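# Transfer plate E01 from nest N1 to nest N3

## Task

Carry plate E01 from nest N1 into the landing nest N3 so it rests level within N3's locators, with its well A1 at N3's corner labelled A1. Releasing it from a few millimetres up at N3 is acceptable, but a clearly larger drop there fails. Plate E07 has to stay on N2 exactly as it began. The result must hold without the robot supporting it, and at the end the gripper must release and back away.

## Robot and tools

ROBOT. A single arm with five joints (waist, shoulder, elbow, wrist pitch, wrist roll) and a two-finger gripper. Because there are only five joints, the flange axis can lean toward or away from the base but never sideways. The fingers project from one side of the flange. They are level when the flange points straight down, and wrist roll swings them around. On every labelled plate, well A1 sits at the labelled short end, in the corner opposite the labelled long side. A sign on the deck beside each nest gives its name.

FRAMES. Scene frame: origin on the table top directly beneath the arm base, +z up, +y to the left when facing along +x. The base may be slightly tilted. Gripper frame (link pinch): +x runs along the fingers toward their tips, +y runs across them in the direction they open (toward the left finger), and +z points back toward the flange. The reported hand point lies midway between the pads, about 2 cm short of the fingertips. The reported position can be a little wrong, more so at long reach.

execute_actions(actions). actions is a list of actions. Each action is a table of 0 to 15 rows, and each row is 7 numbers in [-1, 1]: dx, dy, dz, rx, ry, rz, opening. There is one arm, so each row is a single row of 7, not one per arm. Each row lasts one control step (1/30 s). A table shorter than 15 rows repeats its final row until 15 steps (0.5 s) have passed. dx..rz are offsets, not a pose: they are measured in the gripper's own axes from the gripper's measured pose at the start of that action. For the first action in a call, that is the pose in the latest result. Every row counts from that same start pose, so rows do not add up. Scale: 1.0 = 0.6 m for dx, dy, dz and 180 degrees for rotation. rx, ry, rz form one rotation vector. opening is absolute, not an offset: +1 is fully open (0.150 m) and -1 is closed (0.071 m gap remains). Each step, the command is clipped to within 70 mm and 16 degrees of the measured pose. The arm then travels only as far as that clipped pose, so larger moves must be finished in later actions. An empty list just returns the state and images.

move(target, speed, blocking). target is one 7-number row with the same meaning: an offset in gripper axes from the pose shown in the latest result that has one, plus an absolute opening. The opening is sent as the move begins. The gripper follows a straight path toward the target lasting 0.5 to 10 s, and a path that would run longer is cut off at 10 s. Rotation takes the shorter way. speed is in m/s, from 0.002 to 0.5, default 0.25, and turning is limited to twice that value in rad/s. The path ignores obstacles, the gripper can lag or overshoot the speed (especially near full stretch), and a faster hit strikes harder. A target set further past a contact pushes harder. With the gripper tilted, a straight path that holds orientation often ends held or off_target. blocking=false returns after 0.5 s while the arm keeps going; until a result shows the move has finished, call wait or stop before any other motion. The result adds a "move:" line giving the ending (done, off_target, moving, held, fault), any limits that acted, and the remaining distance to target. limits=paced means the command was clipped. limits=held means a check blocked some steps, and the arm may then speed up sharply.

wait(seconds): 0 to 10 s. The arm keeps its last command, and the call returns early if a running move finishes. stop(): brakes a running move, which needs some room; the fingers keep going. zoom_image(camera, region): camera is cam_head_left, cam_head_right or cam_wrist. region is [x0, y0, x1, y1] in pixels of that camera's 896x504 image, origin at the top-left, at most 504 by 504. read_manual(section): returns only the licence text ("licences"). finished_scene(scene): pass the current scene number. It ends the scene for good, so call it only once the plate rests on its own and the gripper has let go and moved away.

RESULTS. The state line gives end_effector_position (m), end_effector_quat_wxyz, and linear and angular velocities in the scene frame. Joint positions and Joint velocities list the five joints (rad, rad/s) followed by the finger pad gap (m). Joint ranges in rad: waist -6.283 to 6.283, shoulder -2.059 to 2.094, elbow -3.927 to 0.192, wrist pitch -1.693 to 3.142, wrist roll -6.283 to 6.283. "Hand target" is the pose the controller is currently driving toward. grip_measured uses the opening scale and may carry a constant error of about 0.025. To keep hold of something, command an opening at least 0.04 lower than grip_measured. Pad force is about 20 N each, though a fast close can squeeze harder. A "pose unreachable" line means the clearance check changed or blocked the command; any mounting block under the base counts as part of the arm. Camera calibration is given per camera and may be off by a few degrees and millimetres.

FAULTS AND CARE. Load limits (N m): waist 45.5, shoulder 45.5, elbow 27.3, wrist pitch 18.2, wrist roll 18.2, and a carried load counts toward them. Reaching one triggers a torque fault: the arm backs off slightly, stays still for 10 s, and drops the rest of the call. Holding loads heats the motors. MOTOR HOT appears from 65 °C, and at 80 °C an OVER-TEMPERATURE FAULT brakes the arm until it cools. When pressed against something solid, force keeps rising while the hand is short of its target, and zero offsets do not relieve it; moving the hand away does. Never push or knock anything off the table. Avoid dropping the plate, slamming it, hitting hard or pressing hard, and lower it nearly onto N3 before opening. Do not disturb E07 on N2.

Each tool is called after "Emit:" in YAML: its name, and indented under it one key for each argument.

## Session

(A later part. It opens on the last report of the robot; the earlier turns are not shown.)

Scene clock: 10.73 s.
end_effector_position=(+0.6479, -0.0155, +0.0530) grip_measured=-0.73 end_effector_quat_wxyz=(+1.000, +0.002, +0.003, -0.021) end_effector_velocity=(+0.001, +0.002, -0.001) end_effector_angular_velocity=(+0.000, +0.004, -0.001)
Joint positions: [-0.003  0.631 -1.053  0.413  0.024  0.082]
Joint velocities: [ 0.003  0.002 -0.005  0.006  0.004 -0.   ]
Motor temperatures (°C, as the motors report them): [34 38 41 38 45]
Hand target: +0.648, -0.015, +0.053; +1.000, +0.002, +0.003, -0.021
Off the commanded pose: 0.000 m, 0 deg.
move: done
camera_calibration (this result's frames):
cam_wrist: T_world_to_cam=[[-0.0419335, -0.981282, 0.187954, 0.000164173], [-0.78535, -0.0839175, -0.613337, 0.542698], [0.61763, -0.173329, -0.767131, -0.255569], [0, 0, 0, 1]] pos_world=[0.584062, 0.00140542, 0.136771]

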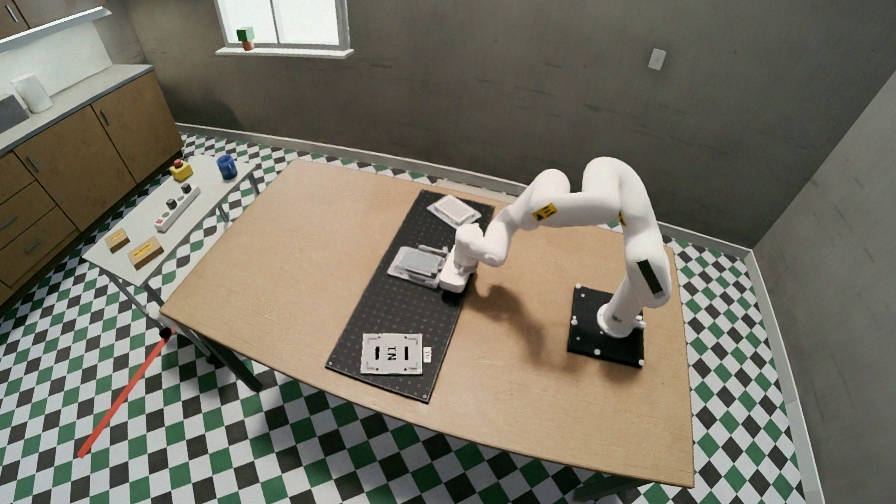

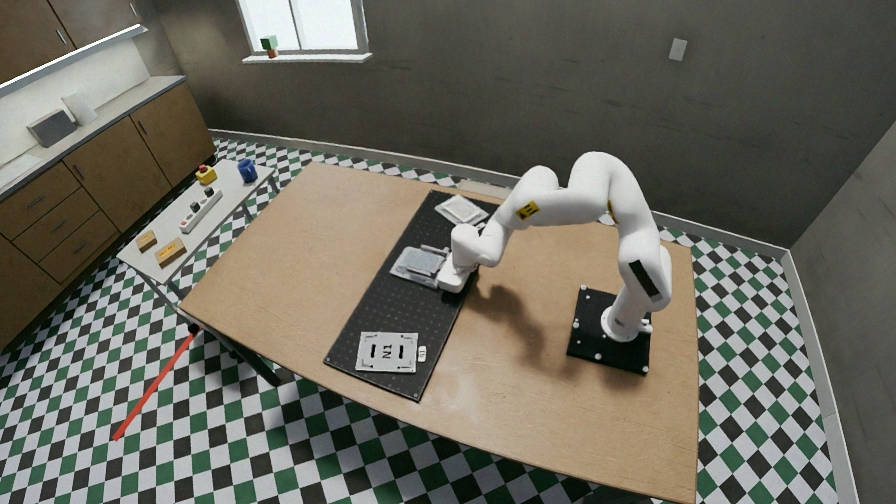

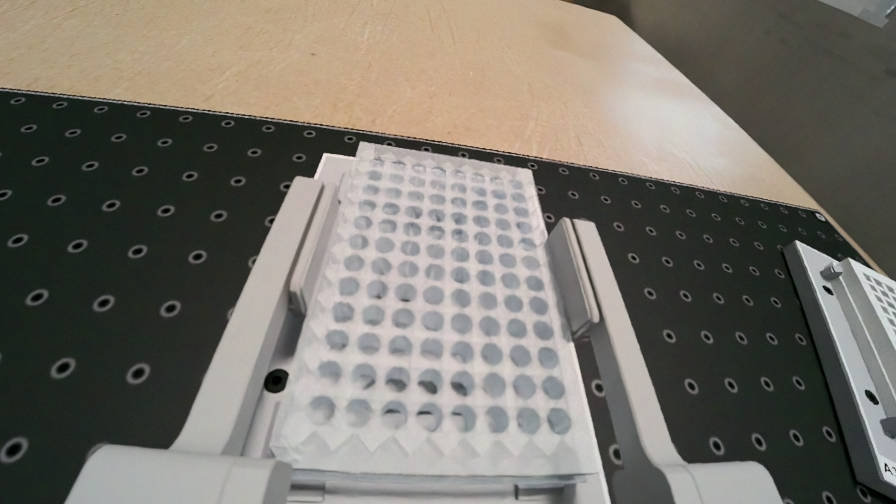

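Emit:
move:
  target: [0,0,-0.010,0,0,0,-0.85]
  speed: 0.02

Scene clock: 11.53 s.
end_effector_position=(+0.6478, -0.0155, +0.0472) grip_measured=-0.73 end_effector_quat_wxyz=(+1.000, +0.002, +0.003, -0.021) end_effector_velocity=(+0.001, -0.000, -0.001) end_effector_angular_velocity=(-0.000, -0.003, -0.001)
Joint positions: [-0.003  0.648 -1.058  0.402  0.024  0.082]
Joint velocities: [-0.     0.006 -0.004 -0.005  0.     0.   ]
Motor temperatures (°C, as the motors report them): [34 38 41 38 45]
Hand target: +0.648, -0.016, +0.047; +1.000, +0.002, +0.003, -0.021
Off the commanded pose: 0.000 m, 0 deg.
move: done
camera_calibration (this result's frames):
cam_wrist: T_world_to_cam=[[-0.0419026, -0.981283, 0.187958, 0.00126315], [-0.785465, -0.0839121, -0.613191, 0.539123], [0.617486, -0.173329, -0.767247, -0.259905], [0, 0, 0, 1]] pos_world=[0.584002, 0.00142938, 0.130937]

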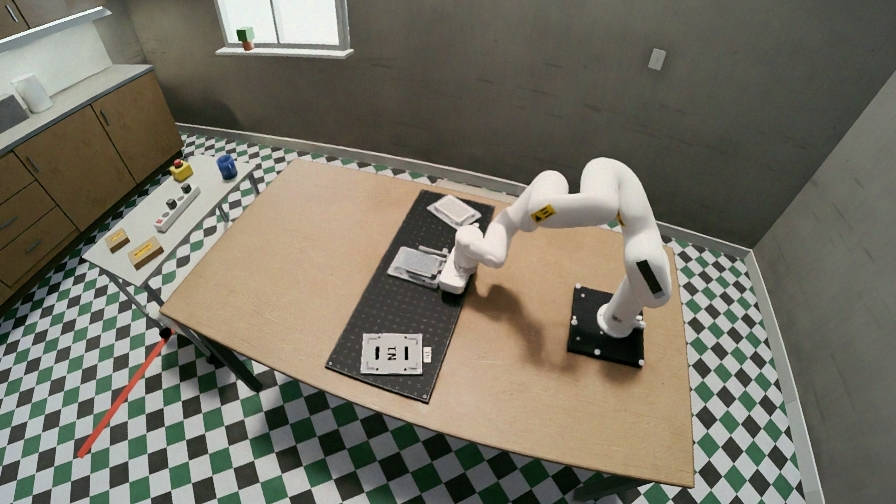

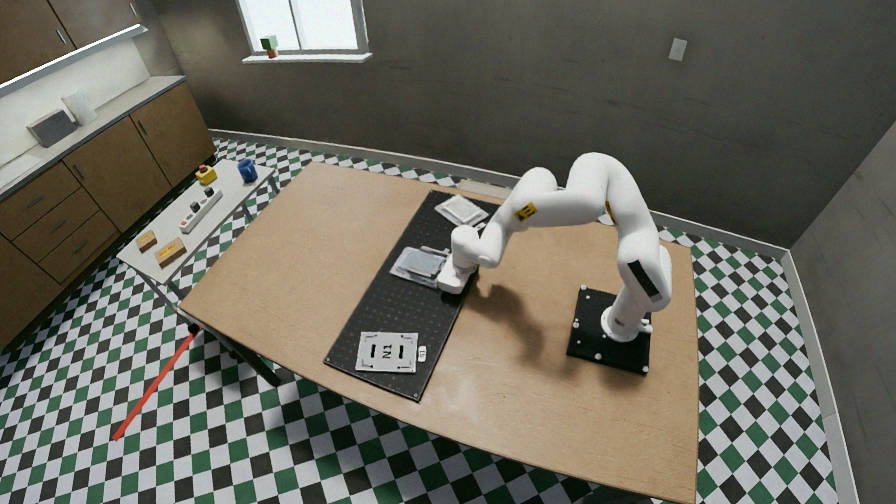

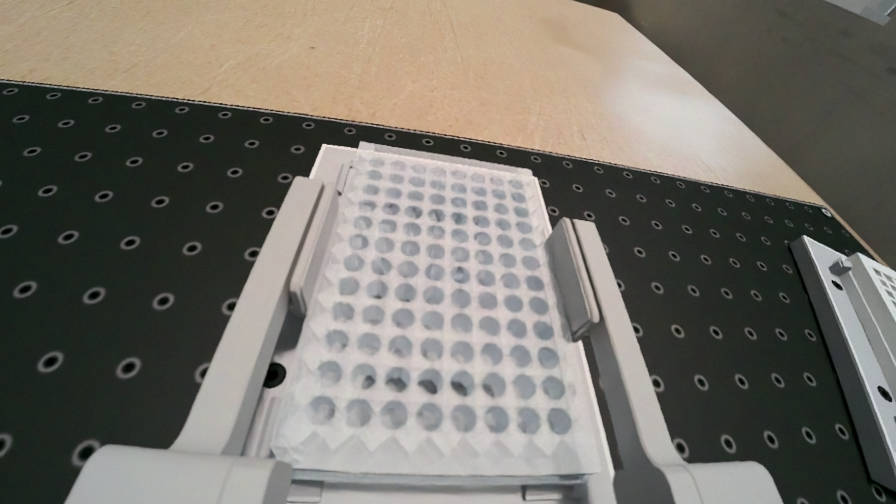

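Emit:
move:
  target: [0.001,0.005,0,0,0,0,-0.85]
  speed: 0.02

Emit:
move:
  target: [0,0,-0.005,0,0,0,-0.85]
  speed: 0.015

Scene clock: 12.43 s.
end_effector_position=(+0.6485, -0.0126, +0.0472) grip_measured=-0.73 end_effector_quat_wxyz=(+1.000, +0.002, +0.003, -0.021) end_effector_velocity=(+0.000, +0.001, -0.000) end_effector_angular_velocity=(+0.000, +0.001, -0.000)
Joint positions: [ 0.002  0.649 -1.06   0.404  0.03   0.082]
Joint velocities: [ 0.003  0.    -0.001  0.001  0.003 -0.   ]
Motor temperatures (°C, as the motors report them): [34 39 41 38 45]
Hand target: +0.649, -0.013, +0.047; +1.000, +0.002, +0.003, -0.021
Off the commanded pose: 0.000 m, 0 deg.
move: done
camera_calibration (this result's frames):
cam_wrist: T_world_to_cam=[[-0.0418756, -0.981293, 0.187912, 0.0040884], [-0.785448, -0.0839092, -0.613214, 0.539911], [0.61751, -0.173274, -0.76724, -0.259849], [0, 0, 0, 1]] pos_world=[0.584703, 0.00429023, 0.130946]

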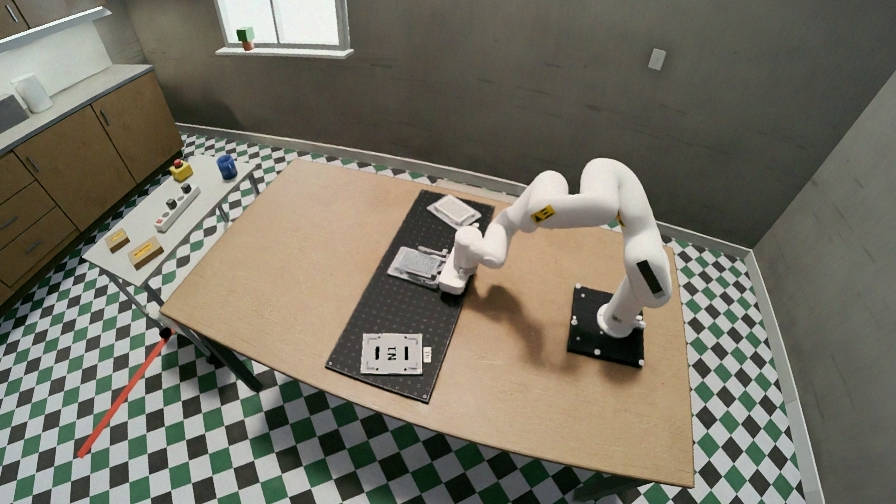

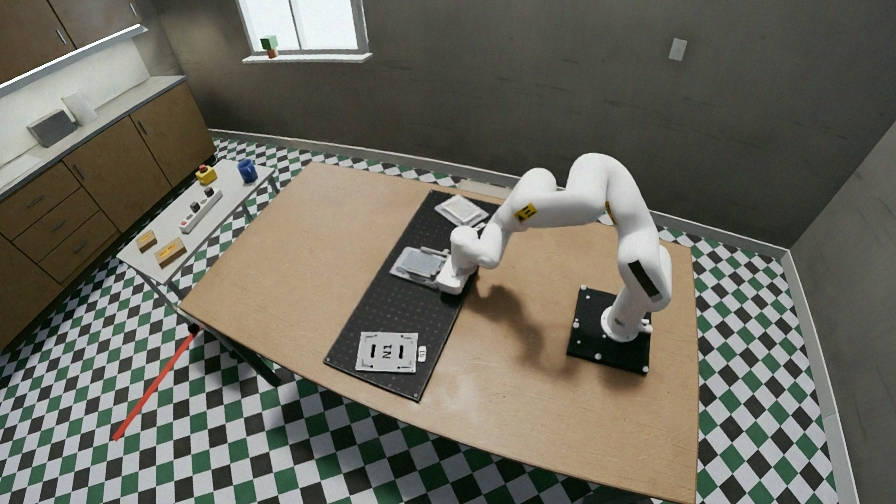

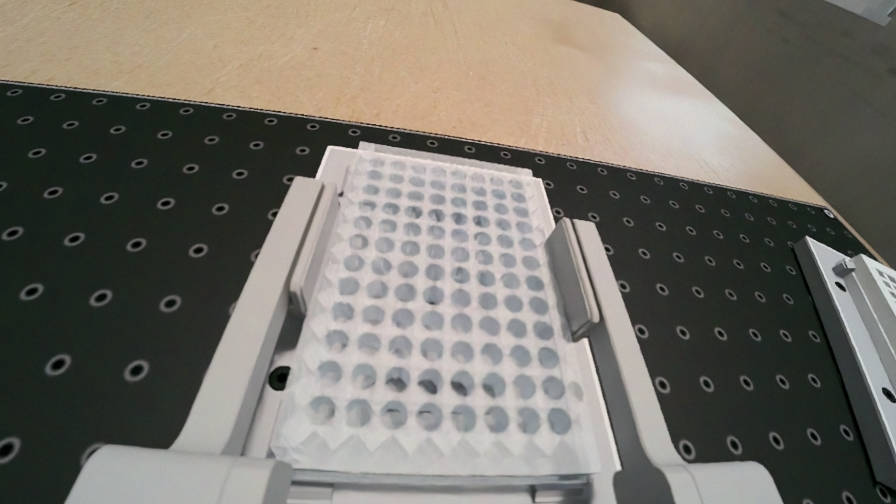

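Scene clock: 13.13 s.
end_effector_position=(+0.6485, -0.0127, +0.0443) grip_measured=-0.73 end_effector_quat_wxyz=(+1.000, +0.002, +0.003, -0.021) end_effector_velocity=(+0.000, -0.001, -0.000) end_effector_angular_velocity=(-0.000, -0.001, -0.002)
Joint positions: [ 0.002  0.657 -1.063  0.398  0.03   0.082]
Joint velocities: [-0.001  0.002 -0.002 -0.001  0.001  0.   ]
Motor temperatures (°C, as the motors report them): [34 39 41 38 45]
Hand target: +0.648, -0.013, +0.044; +1.000, +0.002, +0.003, -0.021
Off the commanded pose: 0.000 m, 0 deg.
move: done
camera_calibration (this result's frames):
cam_wrist: T_world_to_cam=[[-0.0419429, -0.98129, 0.187909, 0.00464879], [-0.785371, -0.0838764, -0.613317, 0.538155], [0.617603, -0.173303, -0.767159, -0.262096], [0, 0, 0, 1]] pos_world=[0.584718, 0.00427839, 0.128117]

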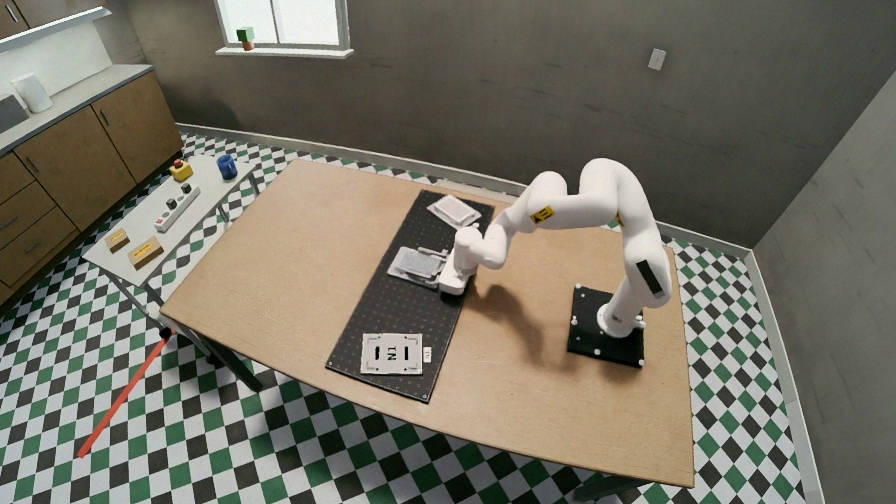

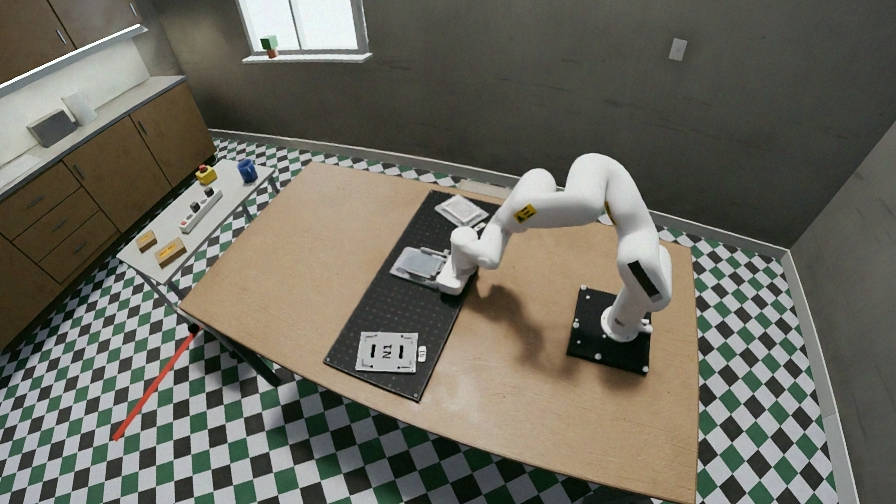

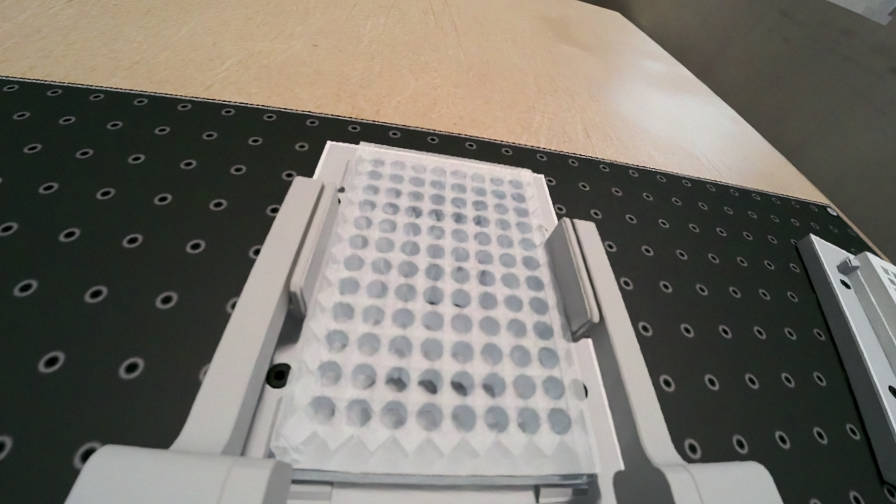

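Emit:
move:
  target: [0,0,-0.003,0,0,0,-0.85]
  speed: 0.01

Scene clock: 13.90 s.
end_effector_position=(+0.6490, -0.0127, +0.0435) grip_measured=-0.73 end_effector_quat_wxyz=(+1.000, +0.002, +0.002, -0.021) end_effector_velocity=(-0.000, -0.002, -0.001) end_effector_angular_velocity=(-0.000, +0.002, -0.003)
Joint positions: [ 0.002  0.661 -1.065  0.394  0.03   0.082]
Joint velocities: [-0.002  0.002 -0.    -0.     0.001  0.   ]
Motor temperatures (°C, as the motors report them): [34 39 41 38 45]
Hand target: +0.649, -0.013, +0.043; +1.000, +0.002, +0.003, -0.021
Off the commanded pose: 0.001 m, 0 deg.
move: done
camera_calibration (this result's frames):
cam_wrist: T_world_to_cam=[[-0.0422283, -0.981288, 0.187856, 0.00502028], [-0.784263, -0.0839319, -0.614725, 0.537331], [0.618989, -0.173287, -0.766044, -0.264027], [0, 0, 0, 1]] pos_world=[0.58505, 0.00427309, 0.127111]

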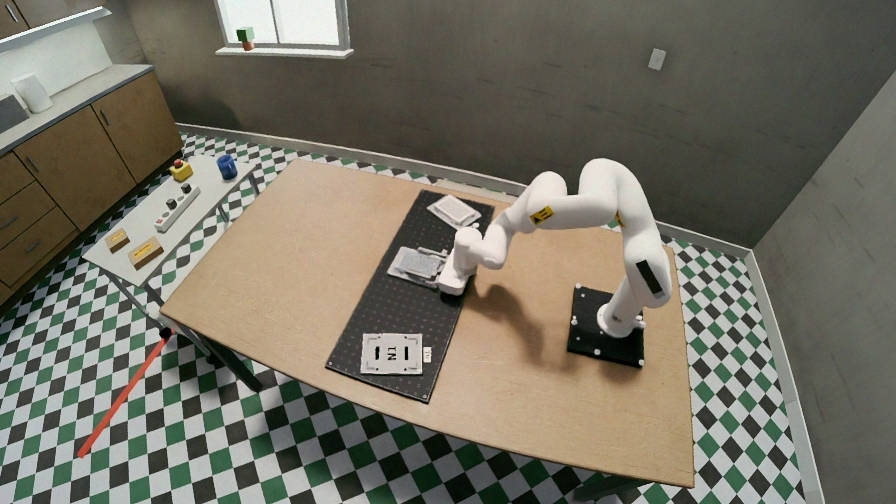

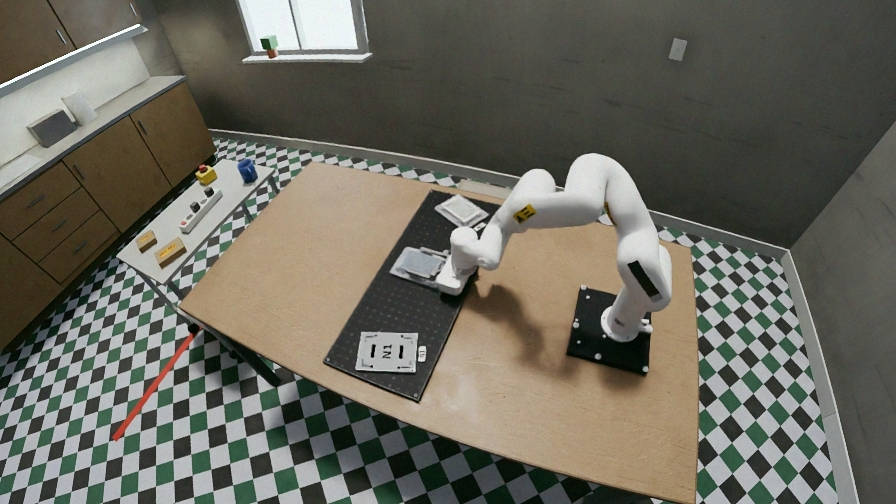

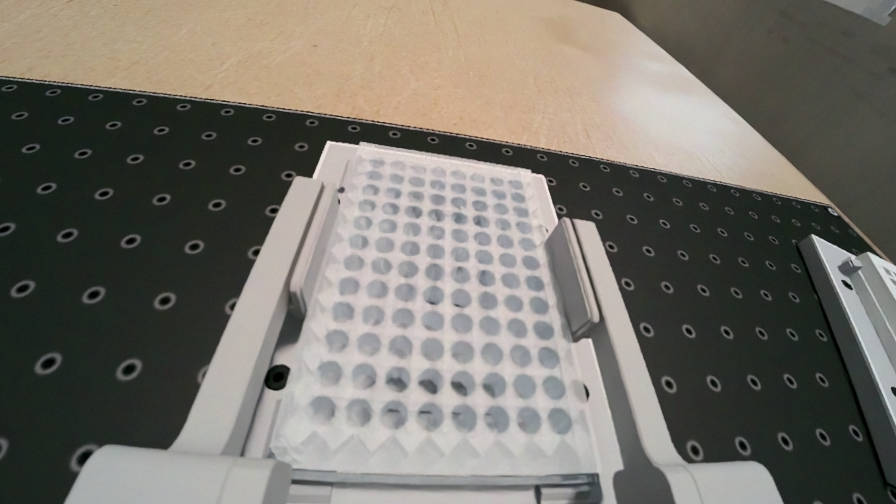

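Emit:
move:
  target: [0,0,0.002,0,0,0,-0.3]
  speed: 0.01

Emit:
move:
  target: [-0.06,0,0.14,0,0,0,-0.3]
  speed: 0.1

Scene clock: 14.67 s.
end_effector_position=(+0.6490, -0.0127, +0.0446) grip_measured=-0.30 end_effector_quat_wxyz=(+1.000, +0.002, +0.002, -0.021) end_effector_velocity=(+0.000, -0.001, +0.001) end_effector_angular_velocity=(-0.000, -0.001, -0.001)
Joint positions: [ 0.002  0.658 -1.064  0.396  0.03   0.099]
Joint velocities: [-0.002 -0.002 -0.     0.001 -0.    -0.   ]
Motor temperatures (°C, as the motors report them): [34 39 41 38 45]
Hand target: +0.649, -0.013, +0.045; +1.000, +0.002, +0.002, -0.021
Off the commanded pose: 0.000 m, 0 deg.
move: done
camera_calibration (this result's frames):
cam_wrist: T_world_to_cam=[[-0.0422118, -0.981289, 0.187857, 0.00479795], [-0.7843, -0.0839355, -0.614678, 0.538031], [0.618944, -0.173283, -0.766082, -0.26313], [0, 0, 0, 1]] pos_world=[0.585043, 0.00427209, 0.128235]

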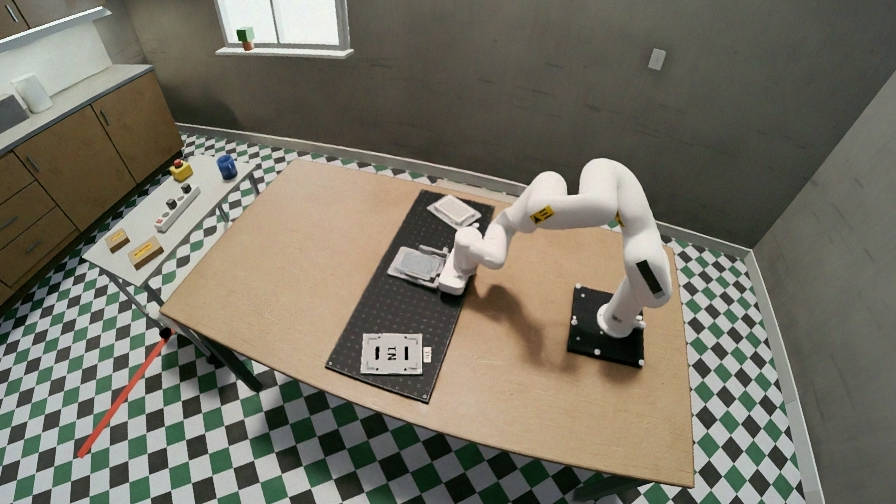

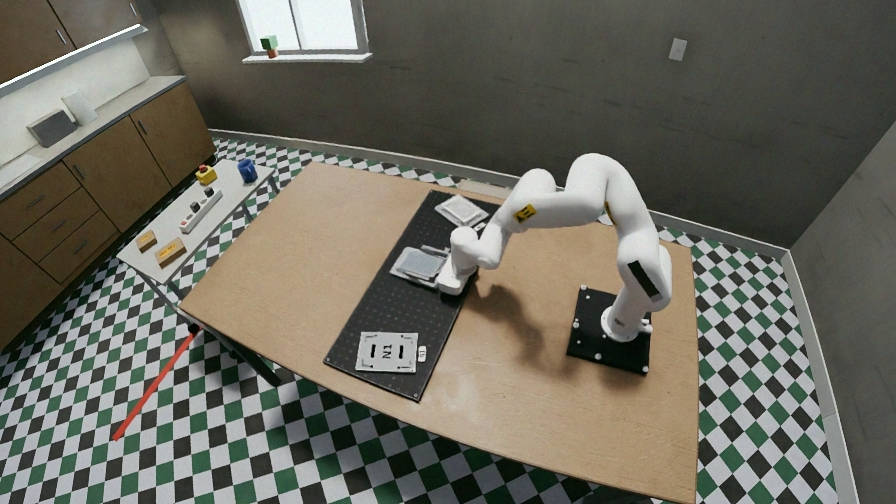

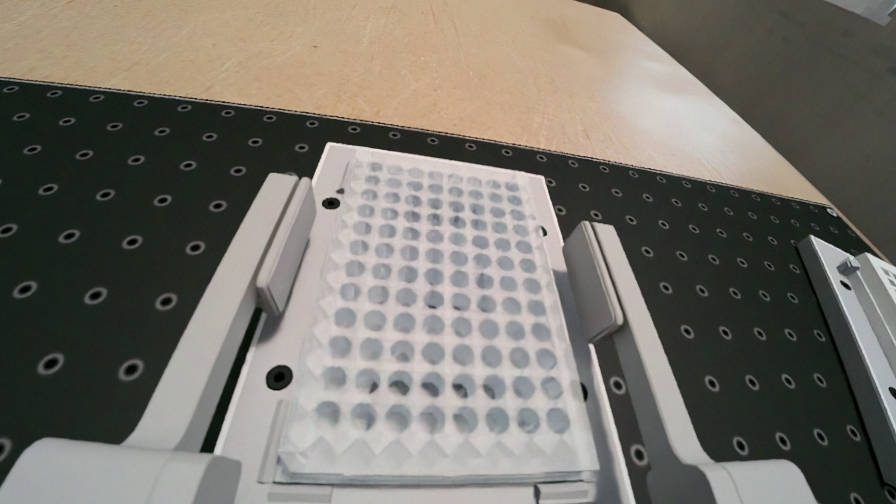

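Scene clock: 16.07 s.
end_effector_position=(+0.6132, -0.0115, +0.1282) grip_measured=-0.30 end_effector_quat_wxyz=(+1.000, +0.002, +0.003, -0.021) end_effector_velocity=(-0.000, +0.002, +0.004) end_effector_angular_velocity=(+0.000, -0.004, +0.003)
Joint positions: [ 0.005  0.348 -0.872  0.515  0.032  0.099]
Joint velocities: [ 0.003 -0.009  0.003  0.002 -0.    -0.   ]
Motor temperatures (°C, as the motors report them): [34 39 42 38 45]
Hand target: +0.613, -0.011, +0.129; +1.000, +0.002, +0.002, -0.021
Off the commanded pose: 0.001 m, 0 deg.
move: done
camera_calibration (this result's frames):
cam_wrist: T_world_to_cam=[[-0.0421248, -0.981294, 0.187851, -0.0113083], [-0.784604, -0.0839139, -0.614292, 0.561618], [0.618564, -0.173266, -0.766392, -0.176419], [0, 0, 0, 1]] pos_world=[0.549298, 0.00546351, 0.211916]

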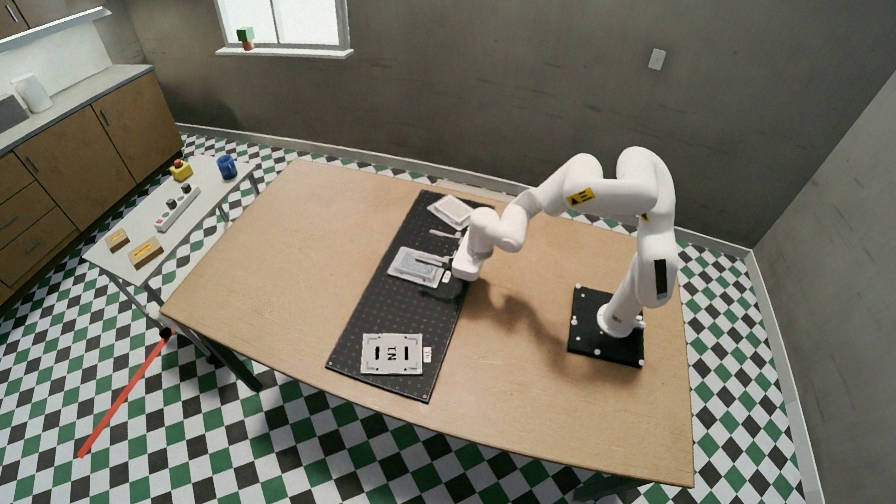

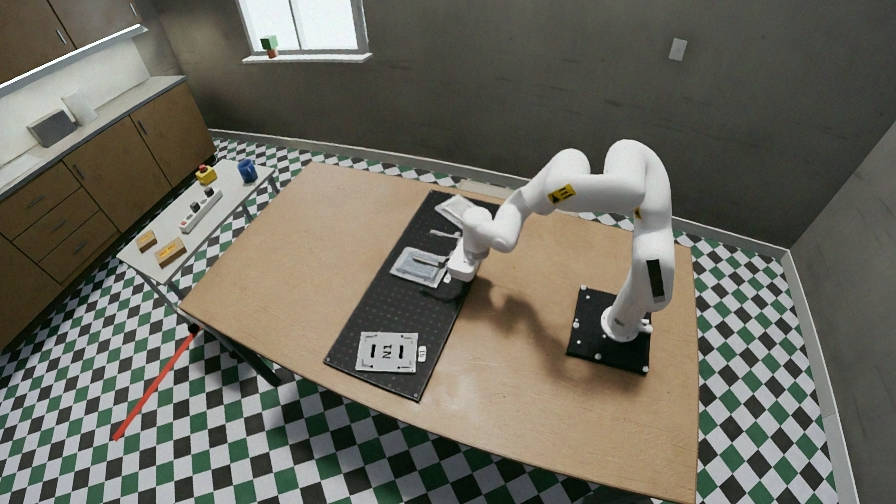

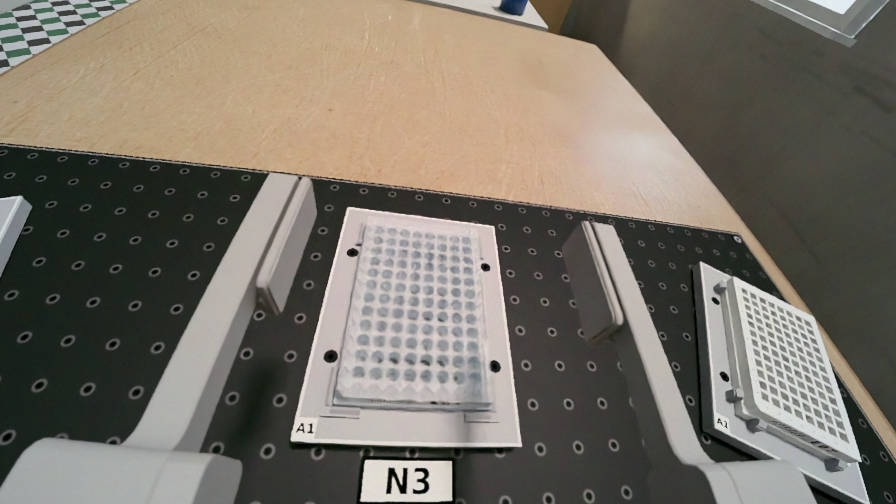

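Emit:
zoom_image:
  camera: "cam_wrist"
  region: [270,190,550,460]

Region (270, 190, 550, 460) of cam_wrist's 896x504 image, scaled by 1.800, with more detail than that image has; it fills the top 486 rows of this view, and the rest is white.

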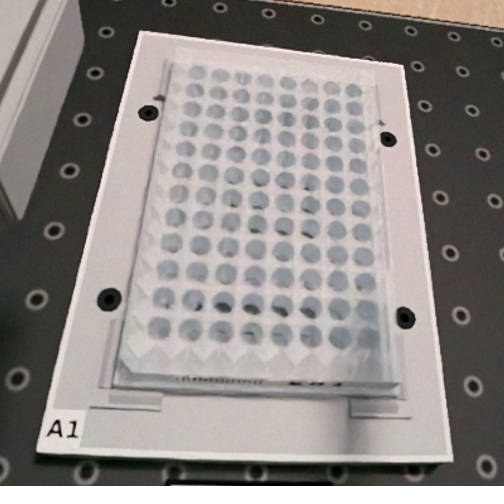

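Emit:
finished_scene:
  scene: 2

The scene is finished: the task was done.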